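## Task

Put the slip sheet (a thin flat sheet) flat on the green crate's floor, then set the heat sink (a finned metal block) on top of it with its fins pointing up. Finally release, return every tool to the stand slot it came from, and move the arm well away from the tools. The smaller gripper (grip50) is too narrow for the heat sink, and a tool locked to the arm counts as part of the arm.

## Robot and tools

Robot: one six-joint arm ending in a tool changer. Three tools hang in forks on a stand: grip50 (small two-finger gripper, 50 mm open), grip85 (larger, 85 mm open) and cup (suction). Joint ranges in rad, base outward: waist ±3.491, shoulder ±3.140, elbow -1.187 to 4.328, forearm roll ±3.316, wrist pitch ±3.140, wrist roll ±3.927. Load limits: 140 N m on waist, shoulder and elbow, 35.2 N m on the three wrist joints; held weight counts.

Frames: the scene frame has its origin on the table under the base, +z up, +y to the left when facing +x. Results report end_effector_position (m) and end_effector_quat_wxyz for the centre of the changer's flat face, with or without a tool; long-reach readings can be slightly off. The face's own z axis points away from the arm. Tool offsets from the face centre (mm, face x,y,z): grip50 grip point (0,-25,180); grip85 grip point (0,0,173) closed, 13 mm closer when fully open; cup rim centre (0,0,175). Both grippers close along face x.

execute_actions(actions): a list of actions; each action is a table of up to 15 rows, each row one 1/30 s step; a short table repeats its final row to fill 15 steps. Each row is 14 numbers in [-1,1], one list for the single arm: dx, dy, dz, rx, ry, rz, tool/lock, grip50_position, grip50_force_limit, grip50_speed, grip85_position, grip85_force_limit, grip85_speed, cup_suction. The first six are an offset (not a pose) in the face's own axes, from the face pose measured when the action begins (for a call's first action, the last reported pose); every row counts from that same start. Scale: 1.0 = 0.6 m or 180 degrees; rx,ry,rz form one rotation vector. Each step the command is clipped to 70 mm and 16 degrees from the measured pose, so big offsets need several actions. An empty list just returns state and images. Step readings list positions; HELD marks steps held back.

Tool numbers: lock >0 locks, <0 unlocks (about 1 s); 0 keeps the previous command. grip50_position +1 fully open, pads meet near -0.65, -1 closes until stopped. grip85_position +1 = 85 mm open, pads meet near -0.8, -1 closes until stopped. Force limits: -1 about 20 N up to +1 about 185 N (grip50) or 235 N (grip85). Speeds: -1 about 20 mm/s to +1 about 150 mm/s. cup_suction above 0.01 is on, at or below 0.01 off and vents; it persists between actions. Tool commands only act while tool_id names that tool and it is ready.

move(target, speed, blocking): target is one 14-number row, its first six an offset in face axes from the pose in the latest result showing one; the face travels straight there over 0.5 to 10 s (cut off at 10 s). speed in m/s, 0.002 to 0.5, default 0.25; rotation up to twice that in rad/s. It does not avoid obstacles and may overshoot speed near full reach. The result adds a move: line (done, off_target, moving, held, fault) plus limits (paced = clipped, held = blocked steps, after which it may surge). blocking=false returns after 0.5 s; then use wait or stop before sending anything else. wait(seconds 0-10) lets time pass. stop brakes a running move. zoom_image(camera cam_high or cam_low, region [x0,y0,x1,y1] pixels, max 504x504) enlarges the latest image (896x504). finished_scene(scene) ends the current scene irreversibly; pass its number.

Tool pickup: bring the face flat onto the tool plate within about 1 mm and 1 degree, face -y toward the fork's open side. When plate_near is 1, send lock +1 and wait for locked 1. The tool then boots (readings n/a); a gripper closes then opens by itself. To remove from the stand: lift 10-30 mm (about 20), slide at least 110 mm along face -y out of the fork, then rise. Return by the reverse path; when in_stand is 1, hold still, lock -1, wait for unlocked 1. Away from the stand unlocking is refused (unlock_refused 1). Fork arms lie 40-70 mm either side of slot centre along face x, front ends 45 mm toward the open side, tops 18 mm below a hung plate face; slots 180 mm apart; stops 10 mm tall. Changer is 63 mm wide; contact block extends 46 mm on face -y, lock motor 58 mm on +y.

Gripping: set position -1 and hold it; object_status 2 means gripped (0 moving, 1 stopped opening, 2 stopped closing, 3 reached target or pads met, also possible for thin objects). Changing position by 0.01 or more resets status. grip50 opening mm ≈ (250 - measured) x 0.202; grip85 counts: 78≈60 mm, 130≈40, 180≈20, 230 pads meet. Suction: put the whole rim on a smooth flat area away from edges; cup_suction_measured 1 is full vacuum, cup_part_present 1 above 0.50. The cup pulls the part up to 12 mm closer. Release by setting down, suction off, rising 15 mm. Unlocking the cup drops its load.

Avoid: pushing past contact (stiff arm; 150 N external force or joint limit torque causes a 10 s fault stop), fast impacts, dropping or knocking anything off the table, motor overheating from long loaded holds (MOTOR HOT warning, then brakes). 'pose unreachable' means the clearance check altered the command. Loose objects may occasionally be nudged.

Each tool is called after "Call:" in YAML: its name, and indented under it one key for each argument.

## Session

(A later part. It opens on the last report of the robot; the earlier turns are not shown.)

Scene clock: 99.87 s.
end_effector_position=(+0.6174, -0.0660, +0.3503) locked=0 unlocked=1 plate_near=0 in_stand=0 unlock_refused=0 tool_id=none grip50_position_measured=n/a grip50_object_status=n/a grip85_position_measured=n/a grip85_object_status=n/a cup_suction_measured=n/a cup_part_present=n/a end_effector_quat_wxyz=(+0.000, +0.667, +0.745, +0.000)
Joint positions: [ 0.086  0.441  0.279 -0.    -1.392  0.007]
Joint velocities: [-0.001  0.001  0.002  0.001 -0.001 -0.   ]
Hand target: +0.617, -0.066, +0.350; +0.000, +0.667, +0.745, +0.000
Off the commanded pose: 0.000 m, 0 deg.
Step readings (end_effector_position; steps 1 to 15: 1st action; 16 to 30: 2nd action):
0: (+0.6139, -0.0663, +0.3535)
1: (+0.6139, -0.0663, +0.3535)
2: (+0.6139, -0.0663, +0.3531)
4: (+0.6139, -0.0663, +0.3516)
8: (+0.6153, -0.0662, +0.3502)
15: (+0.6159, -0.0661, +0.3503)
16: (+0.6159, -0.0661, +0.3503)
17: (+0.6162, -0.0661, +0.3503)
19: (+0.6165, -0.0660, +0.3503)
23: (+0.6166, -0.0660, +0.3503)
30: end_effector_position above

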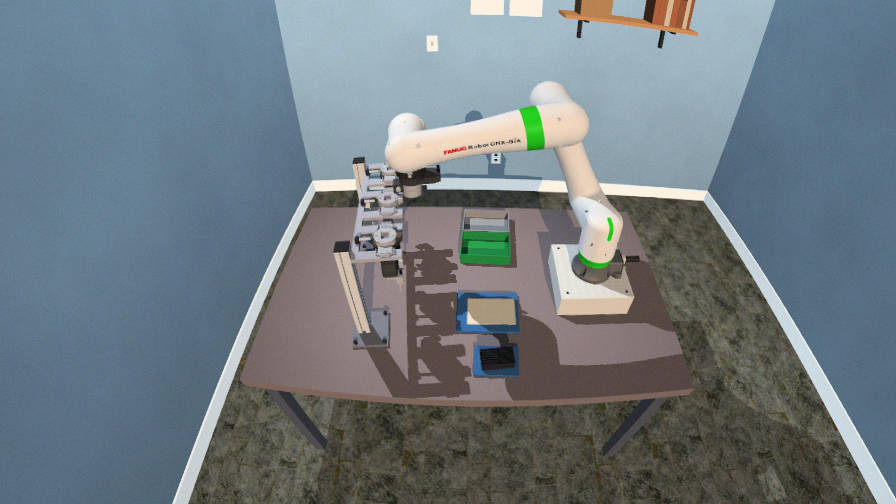

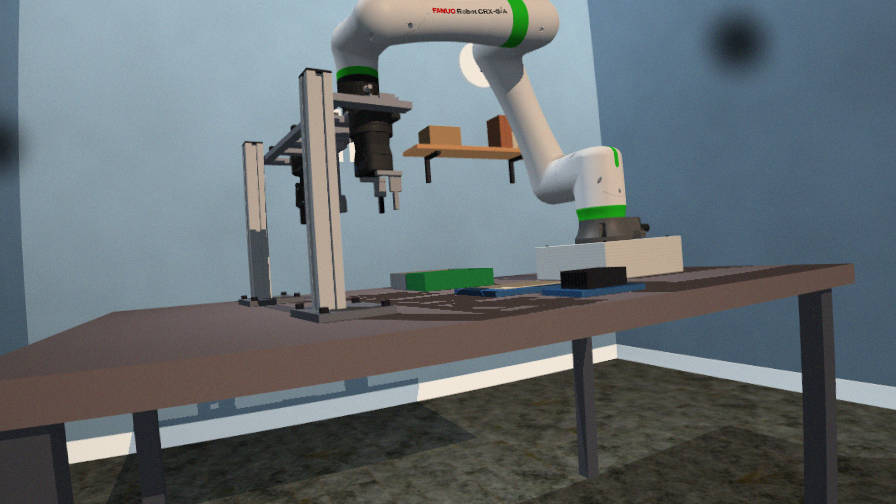

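Call:
execute_actions:
  actions:
    - [[0,0.00125,0,0,0,0,0,1,0,0,1,0,0,0],[0,0.00125,0,0,0,0,0,1,0,0,1,0,0,0],[0,0.00125,0,0,0,0,0,1,0,0,1,0,0,0],[0,0.00125,0,0,0,0,0,1,0,0,1,0,0,0],[0,0.00125,0,0,0,0,0,1,0,0,1,0,0,0],[0,0.00125,0,0,0,0,0,1,0,0,1,0,0,0],[0,0.00125,0,0,0,0,0,1,0,0,1,0,0,0],[0,0.00125,0,0,0,0,0,1,0,0,1,0,0,0],[0,0.0025,0,0,0,0,0,1,0,0,1,0,0,0]]

Scene clock: 102.37 s.
end_effector_position=(+0.6188, -0.0658, +0.3503) locked=0 unlocked=1 plate_near=0 in_stand=0 unlock_refused=0 tool_id=none grip50_position_measured=n/a grip50_object_status=n/a grip85_position_measured=n/a grip85_object_status=n/a cup_suction_measured=n/a cup_part_present=n/a end_effector_quat_wxyz=(+0.000, +0.667, +0.745, +0.000)
Joint positions: [ 0.086  0.445  0.285 -0.    -1.394  0.007]
Joint velocities: [-0.     0.001  0.001  0.001  0.     0.   ]
Hand target: +0.619, -0.066, +0.350; +0.000, +0.667, +0.745, +0.000
Off the commanded pose: 0.000 m, 0 deg.
Step readings (end_effector_position):
0: (+0.6174, -0.0660, +0.3503)
1: (+0.6174, -0.0659, +0.3503)
2: (+0.6177, -0.0659, +0.3503)
4: (+0.6180, -0.0659, +0.3503)
8: (+0.6181, -0.0659, +0.3503)
15: end_effector_position above

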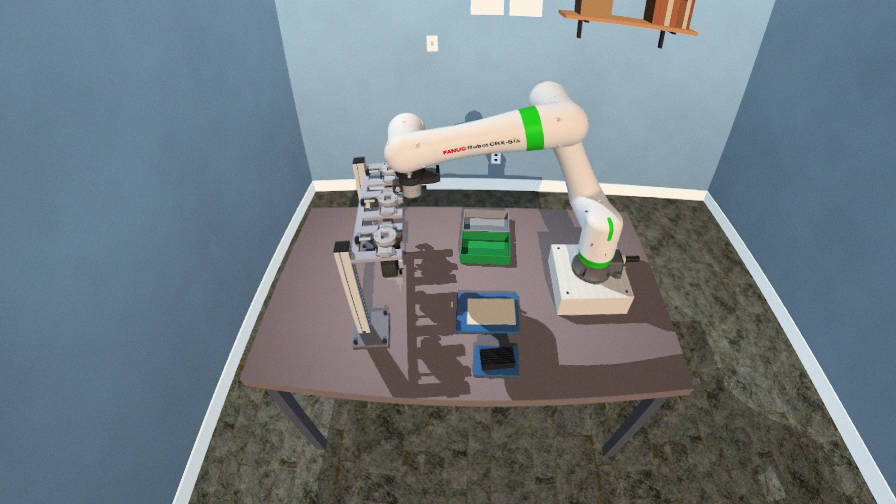

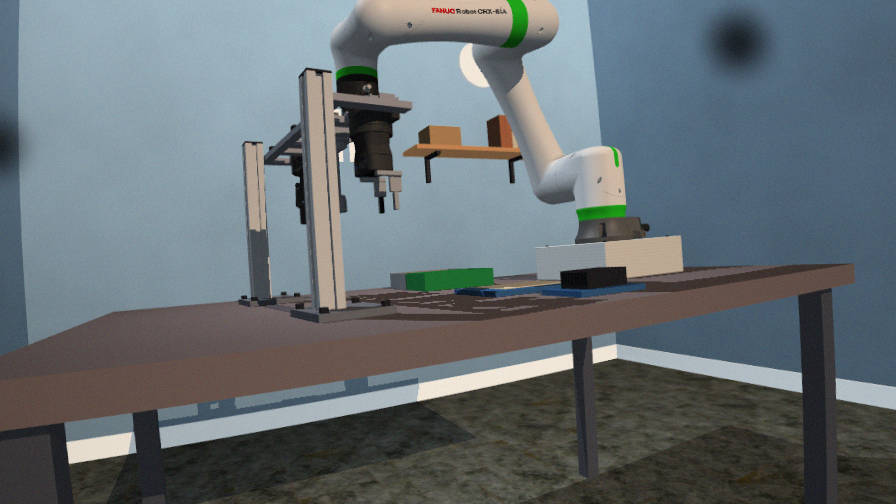

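Call:
execute_actions:
  actions:
    - [[0,0.0017,0,0,0,0,0,1,0,0,1,0,0,0],[0,0.0017,0,0,0,0,0,1,0,0,1,0,0,0],[0,0.0017,0,0,0,0,0,1,0,0,1,0,0,0],[0,0.0017,0,0,0,0,0,1,0,0,1,0,0,0],[0,0.0017,0,0,0,0,0,1,0,0,1,0,0,0],[0,0.0017,0,0,0,0,0,1,0,0,1,0,0,0],[0,0.0017,0,0,0,0,0,1,0,0,1,0,0,0],[0,0.0017,0,0,0,0,0,1,0,0,1,0,0,0],[0,0.0008,0,0,0,0,0,1,0,0,1,0,0,0]]

Scene clock: 104.83 s.
end_effector_position=(+0.6193, -0.0657, +0.3504) locked=0 unlocked=1 plate_near=0 in_stand=0 unlock_refused=0 tool_id=none grip50_position_measured=n/a grip50_object_status=n/a grip85_position_measured=n/a grip85_object_status=n/a cup_suction_measured=n/a cup_part_present=n/a end_effector_quat_wxyz=(+0.000, +0.667, +0.745, +0.000)
Joint positions: [ 0.086  0.447  0.287 -0.    -1.395  0.007]
Joint velocities: [-0.001 -0.001 -0.004 -0.002 -0.001  0.   ]
Hand target: +0.619, -0.066, +0.350; +0.000, +0.667, +0.745, +0.000
Off the commanded pose: 0.000 m, 0 deg.
Step readings (end_effector_position):
0: (+0.6189, -0.0658, +0.3503)
1: (+0.6189, -0.0658, +0.3503)
2: (+0.6193, -0.0658, +0.3503)
4: (+0.6197, -0.0657, +0.3503)
8: (+0.6199, -0.0657, +0.3503)
15: end_effector_position above

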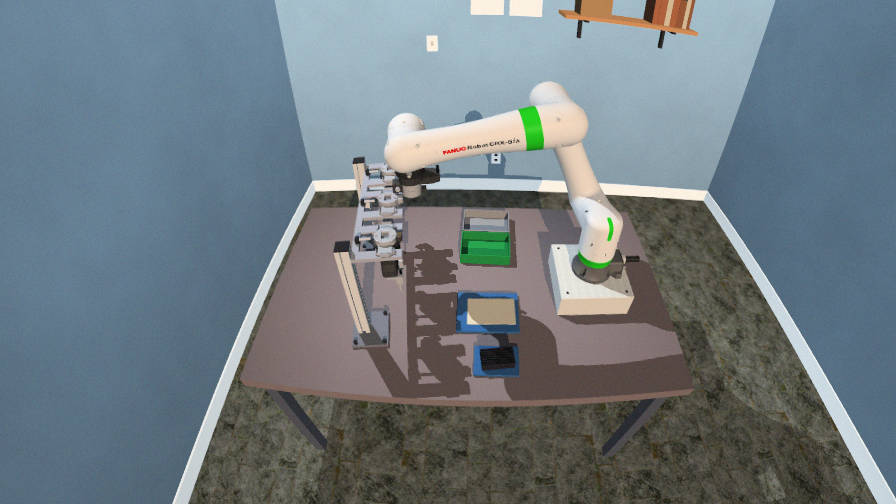

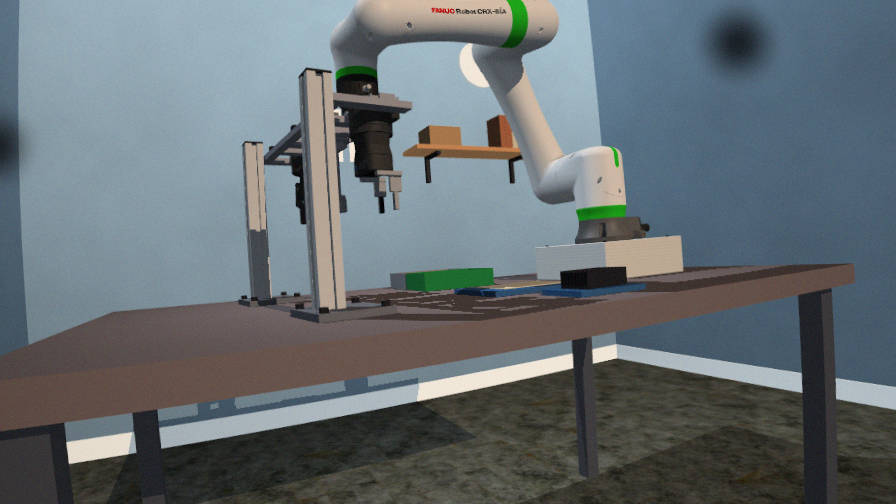

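Call:
zoom_image:
  camera: "cam_high"
  region: [385, 165, 435, 215]

Region (385, 165, 435, 215) of cam_high's 896x504 image, scaled by 10.080, with more detail than that image has.

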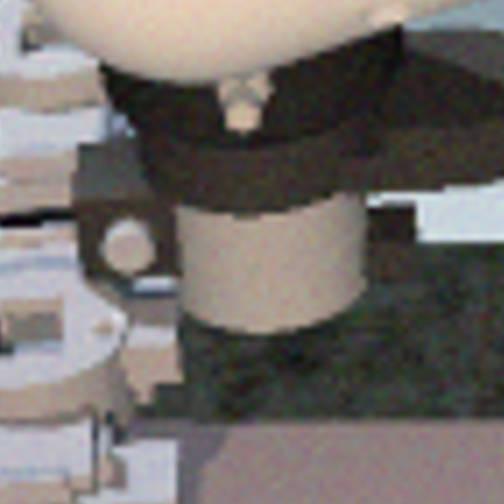

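Call:
execute_actions:
  actions:
    - [[0,0.0026,0,0,0,0,0,1,0,0,1,0,0,0],[0,0.0026,0,0,0,0,0,1,0,0,1,0,0,0],[0,0.0026,0,0,0,0,0,1,0,0,1,0,0,0],[0,0.0026,0,0,0,0,0,1,0,0,1,0,0,0],[0,0.0026,0,0,0,0,0,1,0,0,1,0,0,0],[0,0.0026,0,0,0,0,0,1,0,0,1,0,0,0],[0,0.0026,0,0,0,0,0,1,0,0,1,0,0,0],[0,0.0026,0,0,0,0,0,1,0,0,1,0,0,0],[0,0.0017,0,0,0,0,0,1,0,0,1,0,0,0]]

Scene clock: 108.20 s.
end_effector_position=(+0.6204, -0.0656, +0.3504) locked=0 unlocked=1 plate_near=0 in_stand=0 unlock_refused=0 tool_id=none grip50_position_measured=n/a grip50_object_status=n/a grip85_position_measured=n/a grip85_object_status=n/a cup_suction_measured=n/a cup_part_present=n/a end_effector_quat_wxyz=(+0.000, +0.667, +0.745, +0.000)
Joint positions: [ 0.086  0.449  0.291 -0.    -1.396  0.007]
Joint velocities: [ 0.    -0.001 -0.003  0.001 -0.    -0.   ]
Hand target: +0.620, -0.066, +0.350; +0.000, +0.667, +0.745, +0.000
Off the commanded pose: 0.000 m, 0 deg.
Step readings (end_effector_position):
0: (+0.6193, -0.0657, +0.3503)
1: (+0.6193, -0.0657, +0.3503)
2: (+0.6198, -0.0657, +0.3502)
4: (+0.6207, -0.0656, +0.3502)
8: (+0.6209, -0.0656, +0.3503)
15: end_effector_position above

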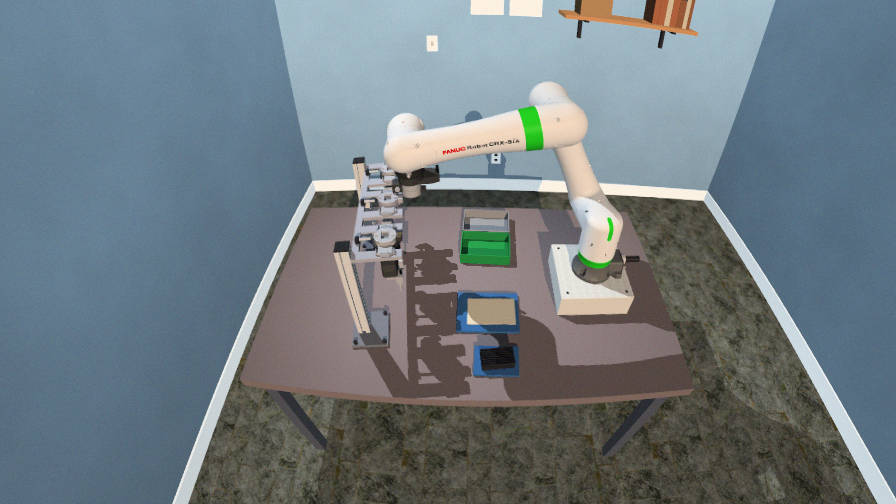

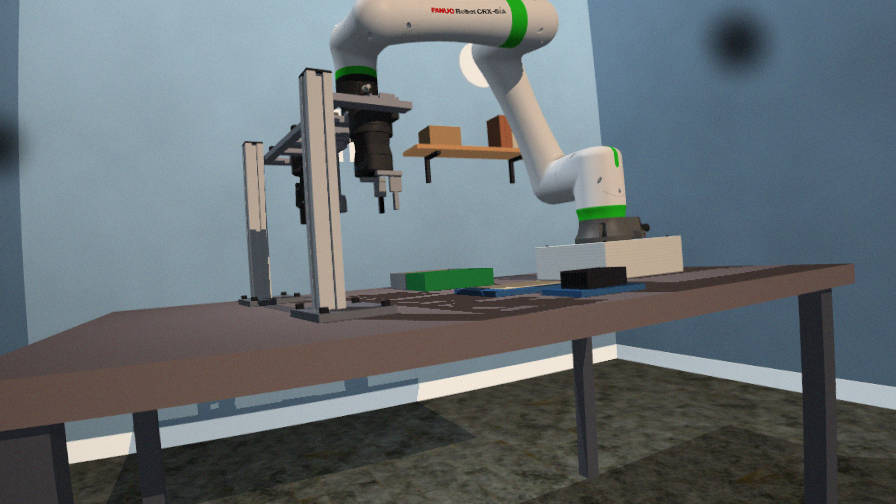

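Call:
zoom_image:
  camera: "cam_high"
  region: [385, 175, 420, 210]

Region (385, 175, 420, 210) of cam_high's 896x504 image, scaled by 14.400, with more detail than that image has.

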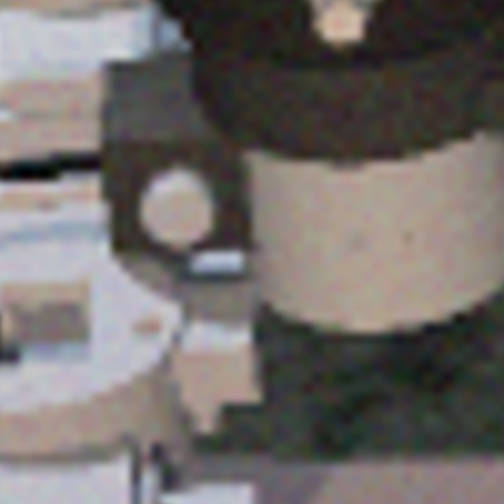

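Call:
execute_actions:
  actions:
    - [[0,0.0026,0,0,0,0,0,1,0,0,1,0,0,0],[0,0.0026,0,0,0,0,0,1,0,0,1,0,0,0],[0,0.0026,0,0,0,0,0,1,0,0,1,0,0,0],[0,0.0026,0,0,0,0,0,1,0,0,1,0,0,0],[0,0.0026,0,0,0,0,0,1,0,0,1,0,0,0],[0,0.0026,0,0,0,0,0,1,0,0,1,0,0,0],[0,0.0026,0,0,0,0,0,1,0,0,1,0,0,0],[0,0.0026,0,0,0,0,0,1,0,0,1,0,0,0],[0,0.0017,0,0,0,0,0,1,0,0,1,0,0,0]]

Scene clock: 111.20 s.
end_effector_position=(+0.6215, -0.0655, +0.3505) locked=0 unlocked=1 plate_near=0 in_stand=0 unlock_refused=0 tool_id=none grip50_position_measured=n/a grip50_object_status=n/a grip85_position_measured=n/a grip85_object_status=n/a cup_suction_measured=n/a cup_part_present=n/a end_effector_quat_wxyz=(+0.000, +0.667, +0.745, +0.000)
Joint positions: [ 0.086  0.452  0.295 -0.    -1.398  0.007]
Joint velocities: [-0.001 -0.002 -0.003  0.     0.001 -0.   ]
Hand target: +0.621, -0.066, +0.350; +0.000, +0.667, +0.745, +0.000
Off the commanded pose: 0.000 m, 0 deg.
Step readings (end_effector_position):
0: (+0.6203, -0.0656, +0.3504)
1: (+0.6204, -0.0656, +0.3504)
2: (+0.6208, -0.0656, +0.3503)
4: (+0.6217, -0.0655, +0.3503)
8: (+0.6219, -0.0655, +0.3504)
15: end_effector_position above

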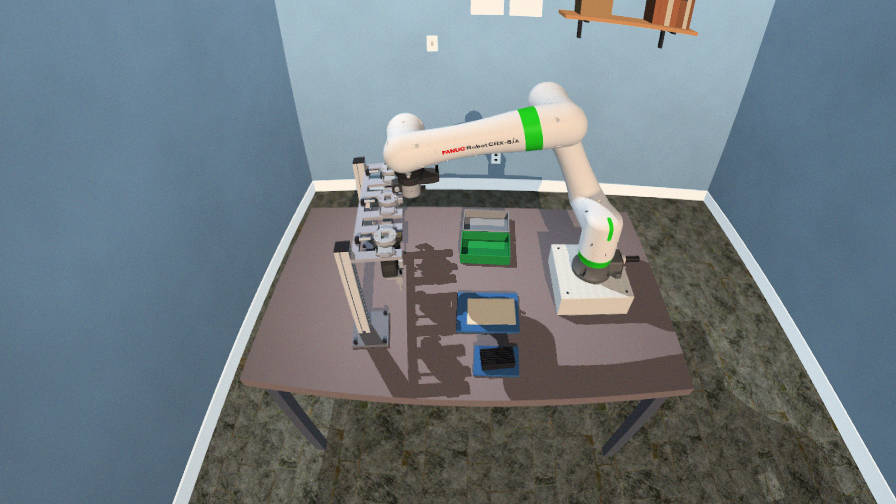

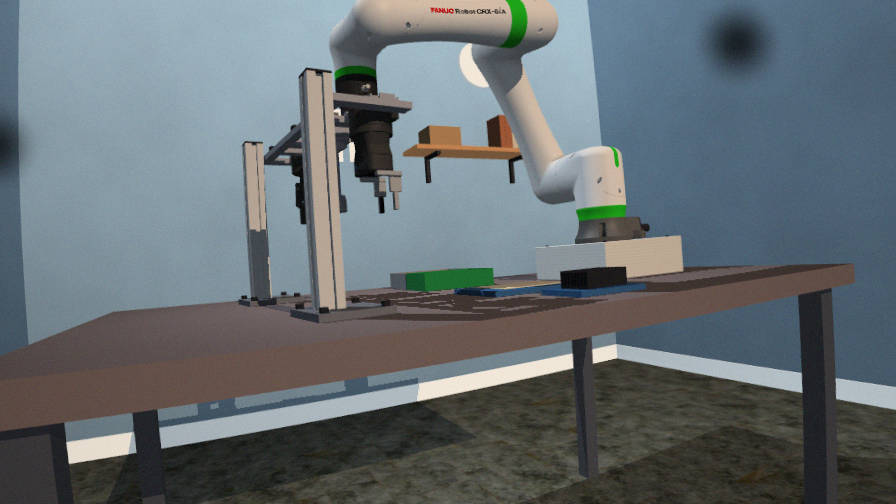

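Call:
execute_actions:
  actions:
    - [[-0.003,0,0,0,0,0,0,1,0,0,1,0,0,0],[-0.007,0,0,0,0,0,0,1,0,0,1,0,0,0],[-0.012,0,0,0,0,0,0,1,0,0,1,0,0,0],[-0.017,0,0,0,0,0,0,1,0,0,1,0,0,0],[-0.022,0,0,0,0,0,0,1,0,0,1,0,0,0],[-0.027,0,0,0,0,0,0,1,0,0,1,0,0,0],[-0.031,0,0,0,0,0,0,1,0,0,1,0,0,0],[-0.0333,0,0,0,0,0,0,1,0,0,1,0,0,0]]
    - [[0,0,0.0017,0,0,0,0,1,0,0,1,0,0,0],[0,0,0.0017,0,0,0,0,1,0,0,1,0,0,0],[0,0,0.0017,0,0,0,0,1,0,0,1,0,0,0],[0,0,0.0017,0,0,0,0,1,0,0,1,0,0,0],[0,0,0.0017,0,0,0,0,1,0,0,1,0,0,0],[0,0,0.0017,0,0,0,0,1,0,0,1,0,0,0],[0,0,0.0017,0,0,0,0,1,0,0,1,0,0,0],[0,0,0.0017,0,0,0,0,1,0,0,1,0,0,0],[0,0,0.0033,0,0,0,0,1,0,0,1,0,0,0]]

Scene clock: 118.30 s.
end_effector_position=(+0.6236, -0.0853, +0.3485) locked=0 unlocked=1 plate_near=0 in_stand=0 unlock_refused=0 tool_id=none grip50_position_measured=n/a grip50_object_status=n/a grip85_position_measured=n/a grip85_object_status=n/a cup_suction_measured=n/a cup_part_present=n/a end_effector_quat_wxyz=(+0.000, +0.667, +0.745, +0.000)
Joint positions: [ 0.053  0.465  0.308 -0.001 -1.399  0.04 ]
Joint velocities: [-0.002 -0.    -0.     0.001  0.002  0.   ]
Hand target: +0.624, -0.085, +0.349; +0.000, +0.667, +0.745, +0.000
Off the commanded pose: 0.000 m, 0 deg.
Step readings (end_effector_position; steps 1 to 15: 1st action; 16 to 30: 2nd action):
0: (+0.6214, -0.0655, +0.3504)
1: (+0.6214, -0.0655, +0.3504)
2: (+0.6214, -0.0659, +0.3504)
4: (+0.6219, -0.0691, +0.3503)
8: (+0.6230, -0.0799, +0.3505)
15: (+0.6237, -0.0853, +0.3505)
16: (+0.6237, -0.0853, +0.3505)
17: (+0.6237, -0.0853, +0.3504)
19: (+0.6236, -0.0853, +0.3499)
23: (+0.6236, -0.0853, +0.3496)
30: end_effector_position above

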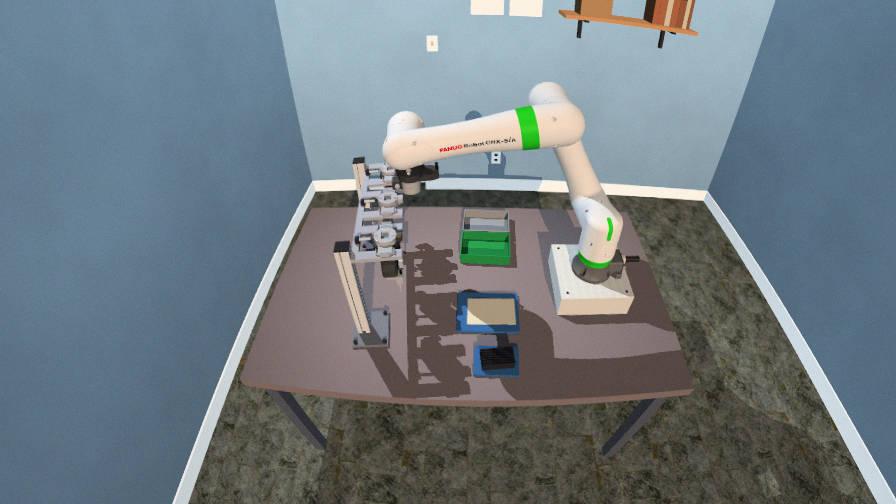

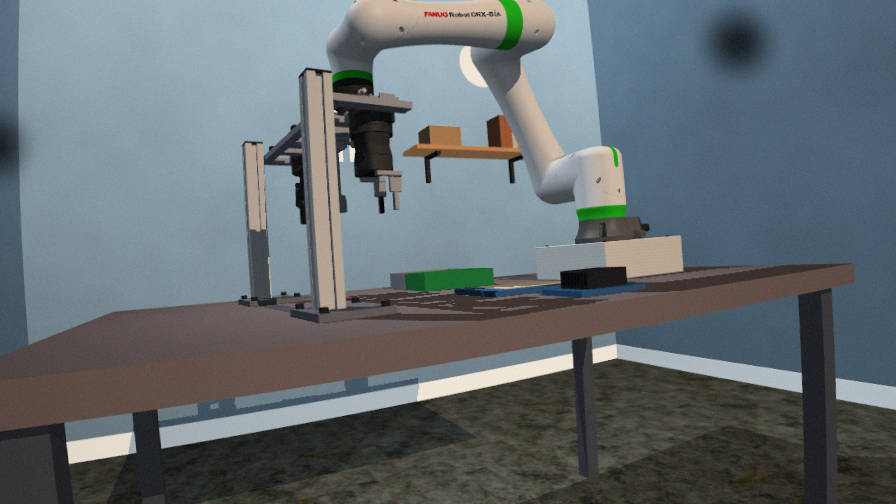

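Call:
zoom_image:
  camera: "cam_high"
  region: [375, 160, 430, 215]

Region (375, 160, 430, 215) of cam_high's 896x504 image, scaled by 9.164, with more detail than that image has.

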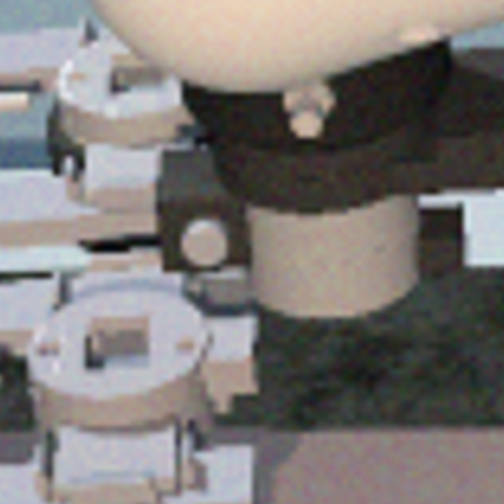

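Call:
execute_actions:
  actions:
    - [[0,0,0.002,0,0,0,0,1,0,0,1,0,0,0],[0,0,0.002,0,0,0,0,1,0,0,1,0,0,0],[0,0,0.002,0,0,0,0,1,0,0,1,0,0,0],[0,0,0.002,0,0,0,0,1,0,0,1,0,0,0],[0,0,0.002,0,0,0,0,1,0,0,1,0,0,0],[0,0,0.002,0,0,0,0,1,0,0,1,0,0,0],[0,0,0.002,0,0,0,0,1,0,0,1,0,0,0],[0,0,0.002,0,0,0,0,1,0,0,1,0,0,0],[0,0,0.004,0,0,0,0,1,0,0,1,0,0,0]]

Scene clock: 121.60 s.
end_effector_position=(+0.6236, -0.0853, +0.3462) locked=0 unlocked=1 plate_near=0 in_stand=0 unlock_refused=0 tool_id=none grip50_position_measured=n/a grip50_object_status=n/a grip85_position_measured=n/a grip85_object_status=n/a cup_suction_measured=n/a cup_part_present=n/a end_effector_quat_wxyz=(+0.000, +0.667, +0.745, +0.000)
Joint positions: [ 0.053  0.466  0.304 -0.001 -1.394  0.04 ]
Joint velocities: [-0.001  0.    -0.     0.001  0.002 -0.   ]
Hand target: +0.624, -0.085, +0.346; +0.000, +0.667, +0.745, +0.000
Off the commanded pose: 0.000 m, 0 deg.
Step readings (end_effector_position):
0: (+0.6236, -0.0853, +0.3485)
1: (+0.6237, -0.0853, +0.3485)
2: (+0.6237, -0.0853, +0.3481)
4: (+0.6236, -0.0853, +0.3475)
8: (+0.6237, -0.0853, +0.3474)
15: end_effector_position above

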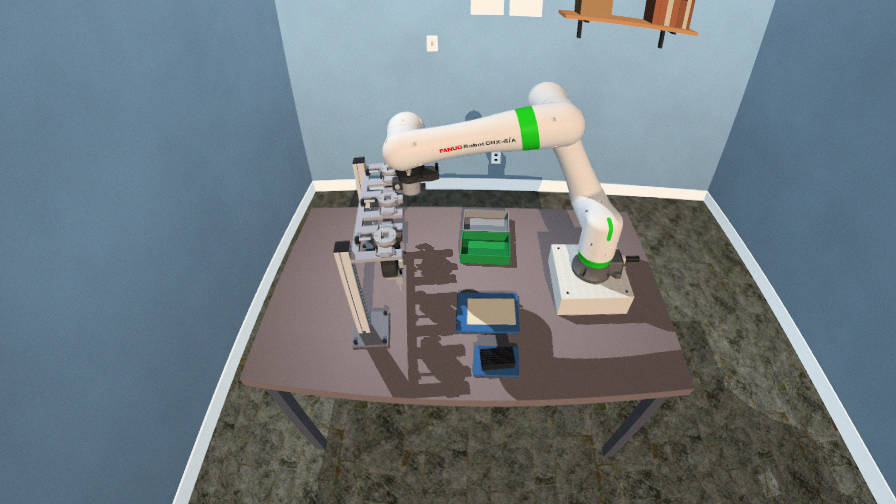

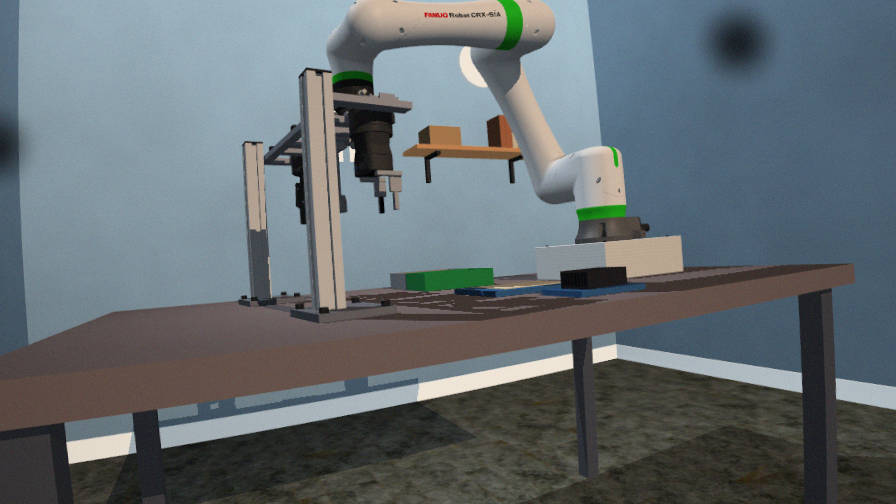

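Call:
execute_actions:
  actions:
    - [[0,0,0.002,0,0,0,0,1,0,0,1,0,0,0],[0,0,0.002,0,0,0,0,1,0,0,1,0,0,0],[0,0,0.002,0,0,0,0,1,0,0,1,0,0,0],[0,0,0.002,0,0,0,0,1,0,0,1,0,0,0],[0,0,0.002,0,0,0,0,1,0,0,1,0,0,0],[0,0,0.002,0,0,0,0,1,0,0,1,0,0,0],[0,0,0.002,0,0,0,0,1,0,0,1,0,0,0],[0,0,0.002,0,0,0,0,1,0,0,1,0,0,0],[0,0,0.004,0,0,0,0,1,0,0,1,0,0,0]]

Scene clock: 123.17 s.
end_effector_position=(+0.6236, -0.0853, +0.3438) locked=0 unlocked=1 plate_near=0 in_stand=0 unlock_refused=0 tool_id=none grip50_position_measured=n/a grip50_object_status=n/a grip85_position_measured=n/a grip85_object_status=n/a cup_suction_measured=n/a cup_part_present=n/a end_effector_quat_wxyz=(+0.000, +0.667, +0.745, +0.000)
Joint positions: [ 0.053  0.467  0.3   -0.001 -1.388  0.04 ]
Joint velocities: [ 0.001  0.    -0.     0.     0.001  0.   ]
Hand target: +0.624, -0.085, +0.344; +0.000, +0.667, +0.745, +0.000
Off the commanded pose: 0.000 m, 0 deg.
Step readings (end_effector_position):
0: (+0.6236, -0.0853, +0.3461)
1: (+0.6236, -0.0853, +0.3461)
2: (+0.6237, -0.0853, +0.3457)
4: (+0.6236, -0.0853, +0.3451)
8: (+0.6236, -0.0853, +0.3450)
15: end_effector_position above

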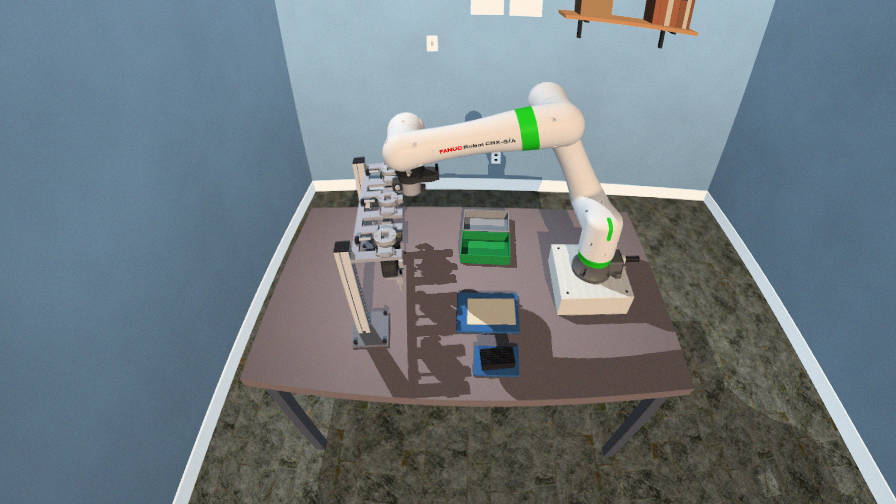

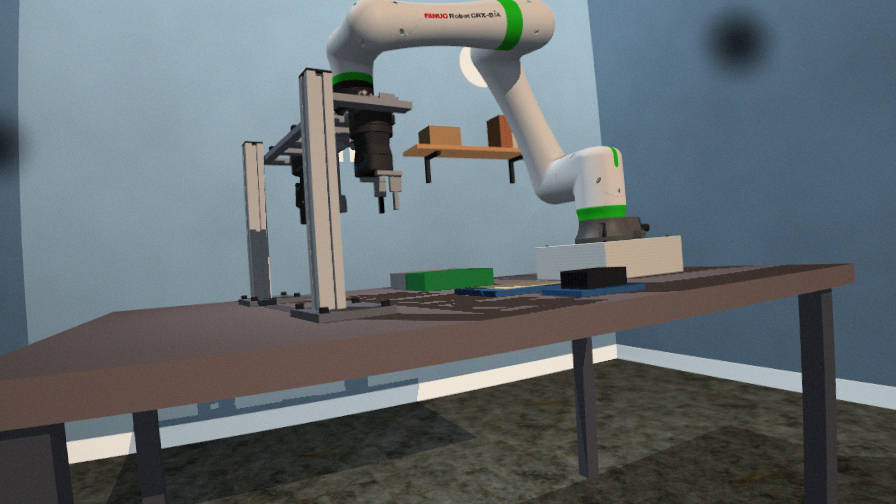

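Call:
execute_actions:
  actions:
    - [[0,0,0.0017,0,0,0,0,1,0,0,1,0,0,0],[0,0,0.0017,0,0,0,0,1,0,0,1,0,0,0],[0,0,0.0017,0,0,0,0,1,0,0,1,0,0,0],[0,0,0.0017,0,0,0,0,1,0,0,1,0,0,0],[0,0,0.0017,0,0,0,0,1,0,0,1,0,0,0],[0,0,0.0017,0,0,0,0,1,0,0,1,0,0,0],[0,0,0.0017,0,0,0,0,1,0,0,1,0,0,0],[0,0,0.0017,0,0,0,0,1,0,0,1,0,0,0],[0,0,0.0017,0,0,0,0,1,0,0,1,0,0,0],[0,0,0.0037,0,0,0,0,1,0,0,1,0,0,0]]

Scene clock: 125.00 s.
end_effector_position=(+0.6237, -0.0853, +0.3423) locked=0 unlocked=1 plate_near=0 in_stand=0 unlock_refused=0 tool_id=none grip50_position_measured=n/a grip50_object_status=n/a grip85_position_measured=n/a grip85_object_status=n/a cup_suction_measured=n/a cup_part_present=n/a end_effector_quat_wxyz=(+0.001, +0.667, +0.745, +0.000)
Joint positions: [ 0.053  0.467  0.297 -0.001 -1.384  0.04 ]
Joint velocities: [ 0.002  0.001 -0.002  0.     0.003 -0.   ]
Hand target: +0.624, -0.085, +0.342; +0.000, +0.667, +0.745, +0.000
Off the commanded pose: 0.001 m, 0 deg.
Step readings (end_effector_position):
0: (+0.6236, -0.0853, +0.3438)
1: (+0.6236, -0.0853, +0.3437)
2: (+0.6237, -0.0853, +0.3435)
4: (+0.6237, -0.0853, +0.3432)
8: (+0.6237, -0.0853, +0.3431)
15: end_effector_position above

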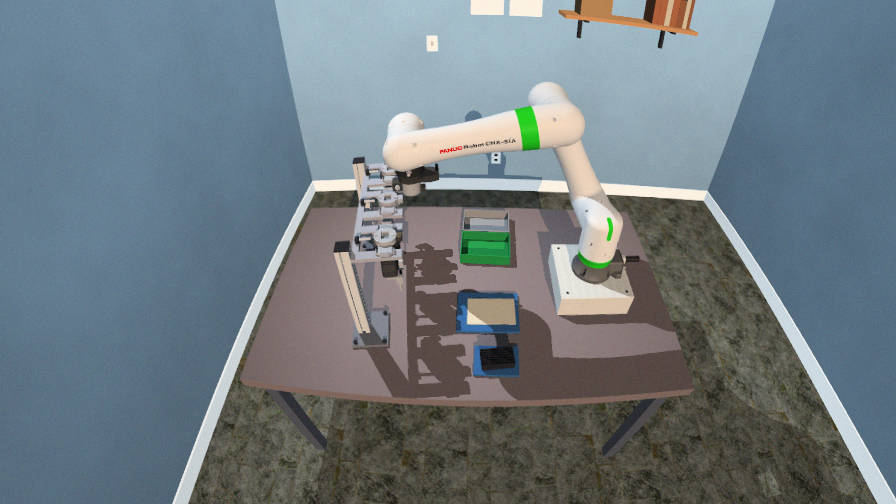

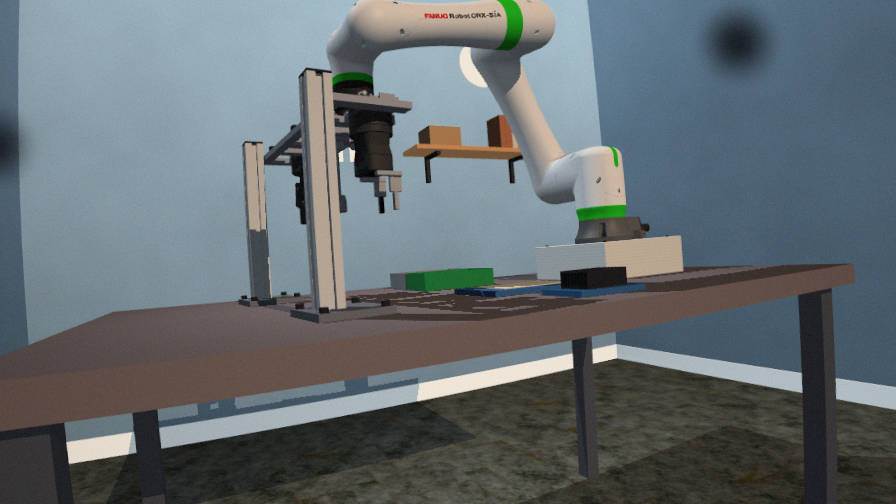

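Contact at z≈0.3436. Lift off, back away 5 mm.

Call:
execute_actions:
  actions:
    - [[0,0,-0.003,0,0,0,0,1,0,0,1,0,0,0],[0,0,-0.0045,0,0,0,0,1,0,0,1,0,0,0],[0,0,-0.0045,0,0,0,0,1,0,0,1,0,0,0],[0,0,-0.0045,0,0,0,0,1,0,0,1,0,0,0],[0,0,-0.0045,0,0,0,0,1,0,0,1,0,0,0],[0,0,-0.004,0,0,0,0,1,0,0,1,0,0,0],[0,-0.002,-0.0035,0,0,0,0,1,0,0,1,0,0,0],[0,-0.004,-0.0033,0,0,0,0,1,0,0,1,0,0,0],[0,-0.006,-0.0033,0,0,0,0,1,0,0,1,0,0,0],[0,-0.0083,-0.0033,0,0,0,0,1,0,0,1,0,0,0]]

Call:
zoom_image:
  camera: "cam_high"
  region: [375, 160, 430, 215]

Scene clock: 129.10 s.
end_effector_position=(+0.6188, -0.0857, +0.3440) locked=0 unlocked=1 plate_near=0 in_stand=0 unlock_refused=0 tool_id=none grip50_position_measured=n/a grip50_object_status=n/a grip85_position_measured=n/a grip85_object_status=n/a cup_suction_measured=n/a cup_part_present=n/a end_effector_quat_wxyz=(+0.000, +0.667, +0.745, +0.000)
Joint positions: [ 0.053  0.454  0.283 -0.001 -1.383  0.04 ]
Joint velocities: [-0.003 -0.008 -0.007  0.001  0.005 -0.   ]
Hand target: +0.619, -0.086, +0.344; +0.001, +0.667, +0.745, +0.000
Off the commanded pose: 0.000 m, 0 deg.
Step readings (end_effector_position):
0: (+0.6236, -0.0853, +0.3416)
1: (+0.6236, -0.0853, +0.3416)
2: (+0.6237, -0.0853, +0.3419)
4: (+0.6237, -0.0852, +0.3428)
8: (+0.6232, -0.0853, +0.3435)
15: end_effector_position above

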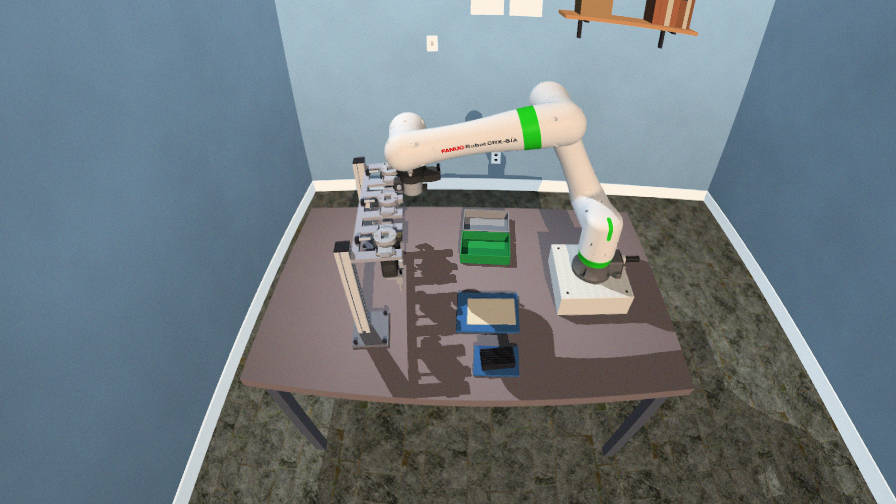

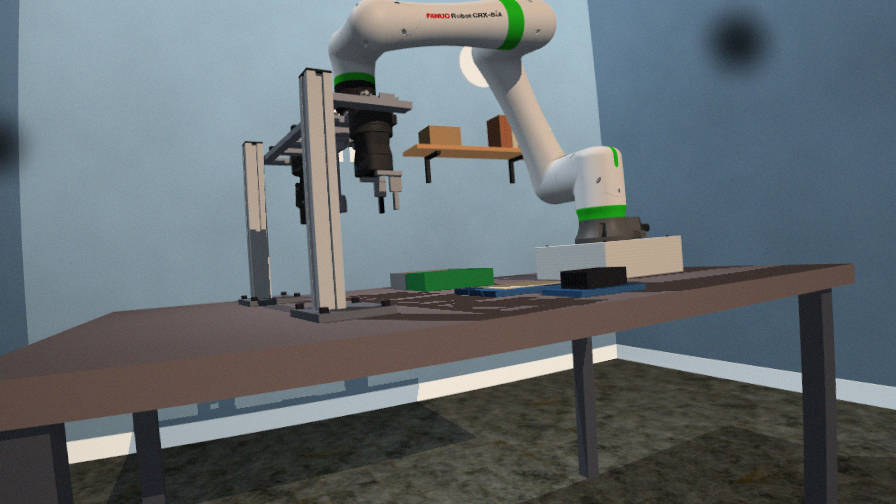

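Region (375, 160, 430, 215) of cam_high's 896x504 image, scaled by 9.164, with more detail than that image has.

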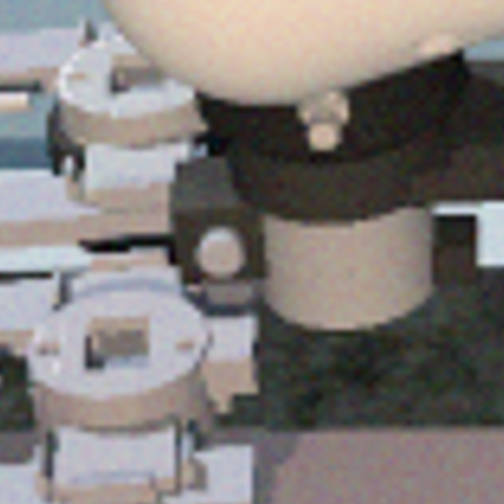

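Call:
execute_actions:
  actions:
    - [[0,0,0.002,0,0,0,0,1,0,0,1,0,0,0],[0,0,0.004,0,0,0,0,1,0,0,1,0,0,0],[0,0,0.004,0,0,0,0,1,0,0,1,0,0,0],[0,0,0.004,0,0,0,0,1,0,0,1,0,0,0],[0,0,0.004,0,0,0,0,1,0,0,1,0,0,0],[0,0,0.004,0,0,0,0,1,0,0,1,0,0,0],[0,0,0.004,0,0,0,0,1,0,0,1,0,0,0],[0,0,0.004,0,0,0,0,1,0,0,1,0,0,0],[0,0.0017,0.004,0,0,0,0,1,0,0,1,0,0,0]]

Scene clock: 132.50 s.
end_effector_position=(+0.6199, -0.0857, +0.3415) locked=0 unlocked=1 plate_near=0 in_stand=0 unlock_refused=0 tool_id=none grip50_position_measured=n/a grip50_object_status=n/a grip85_position_measured=n/a grip85_object_status=n/a cup_suction_measured=n/a cup_part_present=n/a end_effector_quat_wxyz=(+0.001, +0.667, +0.745, +0.000)
Joint positions: [ 0.053  0.458  0.282 -0.001 -1.378  0.04 ]
Joint velocities: [ 0.001  0.001  0.003 -0.002 -0.007 -0.001]
Hand target: +0.620, -0.086, +0.342; +0.000, +0.667, +0.745, +0.000
Off the commanded pose: 0.000 m, 0 deg.
Step readings (end_effector_position):
0: (+0.6187, -0.0859, +0.3443)
1: (+0.6187, -0.0859, +0.3442)
2: (+0.6188, -0.0859, +0.3439)
4: (+0.6188, -0.0859, +0.3424)
8: (+0.6188, -0.0859, +0.3418)
15: end_effector_position above

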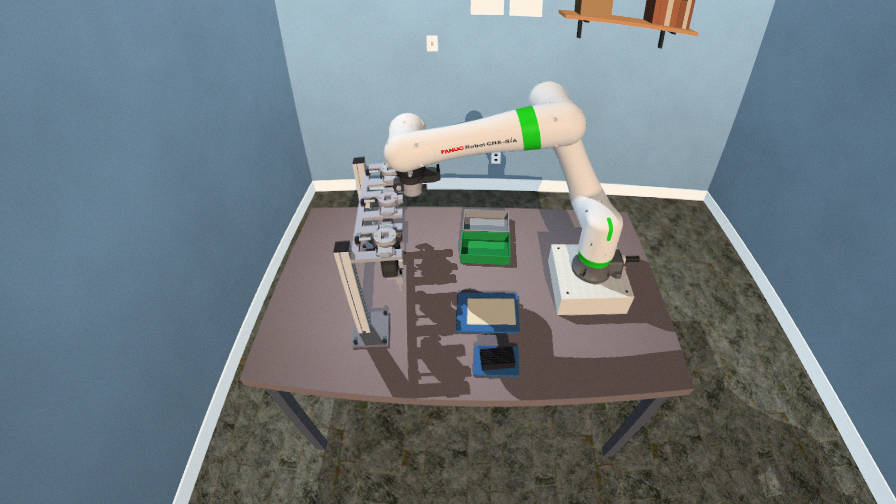

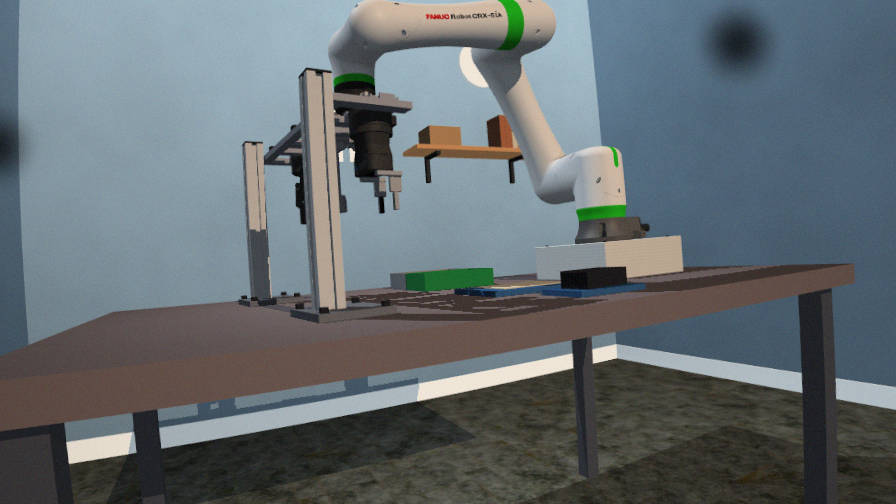

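Call:
execute_actions:
  actions:
    - [[0,0.00125,0,0,0,0,0,1,0,0,1,0,0,0],[0,0.00125,0,0,0,0,0,1,0,0,1,0,0,0],[0,0.00125,0,0,0,0,0,1,0,0,1,0,0,0],[0,0.00125,0,0,0,0,0,1,0,0,1,0,0,0],[0,0.00125,0,0,0,0,0,1,0,0,1,0,0,0],[0,0.00125,0,0,0,0,0,1,0,0,1,0,0,0],[0,0.00125,0,0,0,0,0,1,0,0,1,0,0,0],[0,0.00125,0,0,0,0,0,1,0,0,1,0,0,0],[0,0.00125,0,0,0,0,0,1,0,0,1,0,0,0],[0,0.0025,0,0,0,0,0,1,0,0,1,0,0,0]]

Scene clock: 134.53 s.
end_effector_position=(+0.6210, -0.0855, +0.3416) locked=0 unlocked=1 plate_near=0 in_stand=0 unlock_refused=0 tool_id=none grip50_position_measured=n/a grip50_object_status=n/a grip85_position_measured=n/a grip85_object_status=n/a cup_suction_measured=n/a cup_part_present=n/a end_effector_quat_wxyz=(+0.000, +0.667, +0.745, -0.000)
Joint positions: [ 0.054  0.461  0.287 -0.001 -1.381  0.04 ]
Joint velocities: [-0.     0.002  0.003 -0.001 -0.    -0.   ]
Hand target: +0.621, -0.085, +0.342; +0.001, +0.667, +0.745, +0.000
Off the commanded pose: 0.000 m, 0 deg.
Step readings (end_effector_position):
0: (+0.6198, -0.0856, +0.3416)
1: (+0.6199, -0.0856, +0.3416)
2: (+0.6201, -0.0855, +0.3416)
4: (+0.6203, -0.0855, +0.3415)
8: (+0.6204, -0.0855, +0.3415)
15: end_effector_position above

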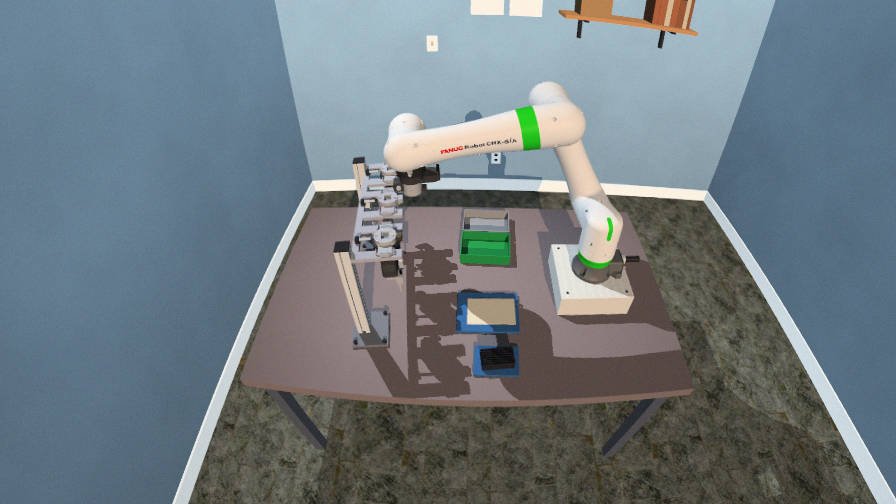

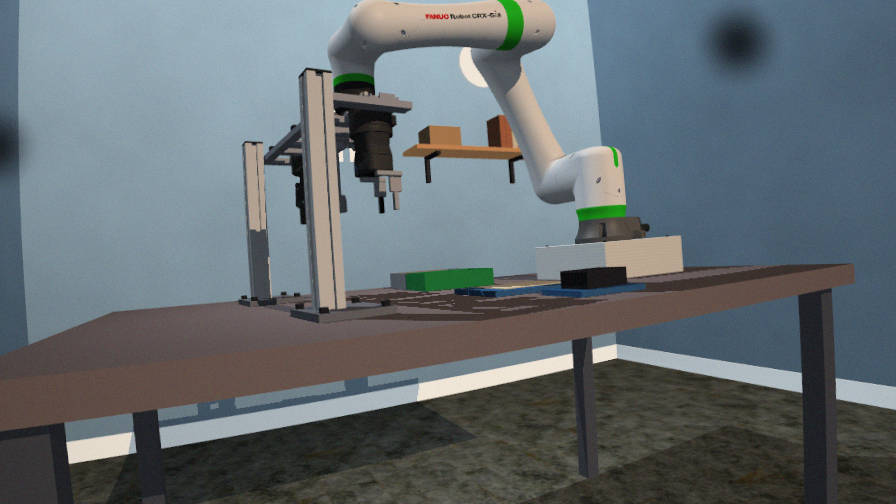

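Call:
execute_actions:
  actions:
    - [[0,-0.003,0,0,0,0,0,1,0,0,1,0,0,0],[0,-0.005,0,0,0,0,0,1,0,0,1,0,0,0],[0,-0.0058,0,0,0,0,0,1,0,0,1,0,0,0]]

Scene clock: 145.17 s.
end_effector_position=(+0.6204, -0.0855, +0.3417) locked=0 unlocked=1 plate_near=0 in_stand=0 unlock_refused=0 tool_id=none grip50_position_measured=n/a grip50_object_status=n/a grip85_position_measured=n/a grip85_object_status=n/a cup_suction_measured=n/a cup_part_present=n/a end_effector_quat_wxyz=(-0.001, +0.667, +0.745, -0.001)
Joint positions: [ 0.054  0.461  0.287 -0.001 -1.384  0.04 ]
Joint velocities: [-0.001  0.     0.    -0.001  0.001 -0.   ]
Hand target: +0.620, -0.086, +0.342; -0.001, +0.667, +0.745, -0.001
Off the commanded pose: 0.003 m, 0 deg.
FORCE FAULT: contact force on the arm reached its limit, and the arm stopped for 10 seconds. The contact can be on any part of the arm, not only on its tool. That time counts as 18 of the actions that you can send in this scene; the call itself counts as one more. The arm ran no command of this call. The arm holds still and accepts commands again. Move the arm away from the contact; if what it grips holds it there, let go first. Pushing or pulling that hard again can fault the arm again.
Step readings (end_effector_position):
0: (+0.6204, -0.0855, +0.3417)
1: (+0.6204, -0.0855, +0.3417)
2: (+0.6204, -0.0855, +0.3417)
4: (+0.6204, -0.0855, +0.3417)
8: (+0.6204, -0.0855, +0.3417)
15: (+0.6204, -0.0855, +0.3417)

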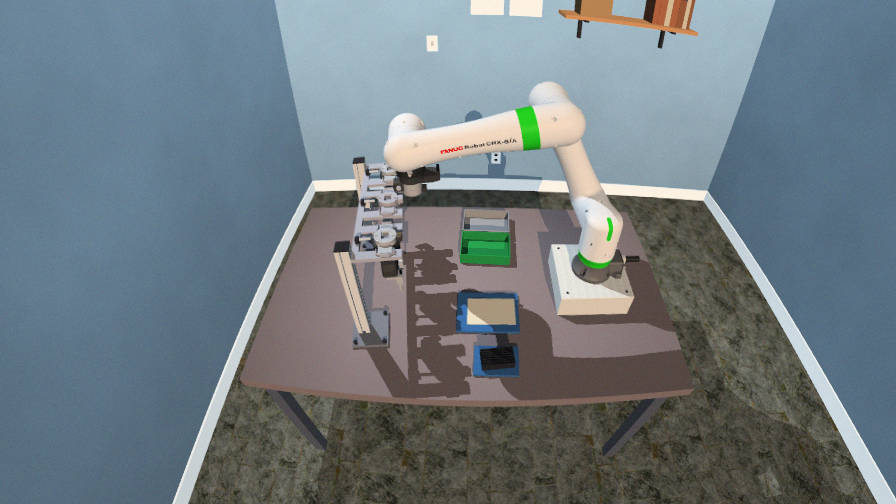

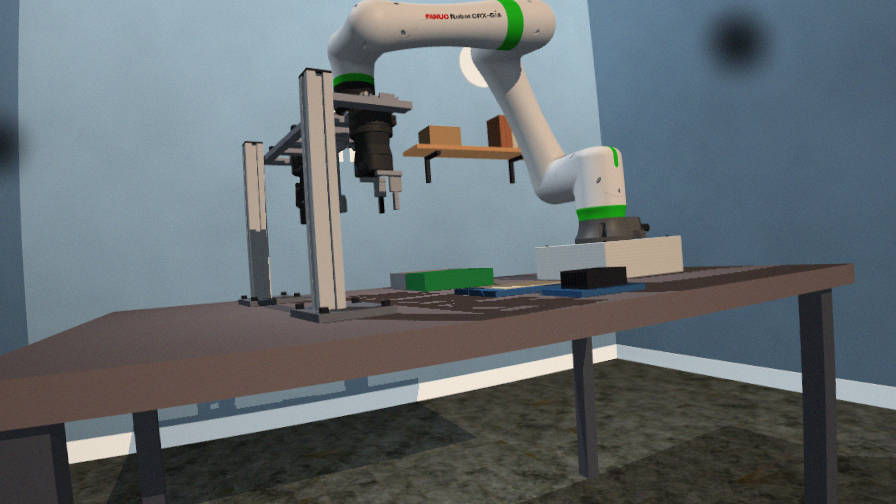

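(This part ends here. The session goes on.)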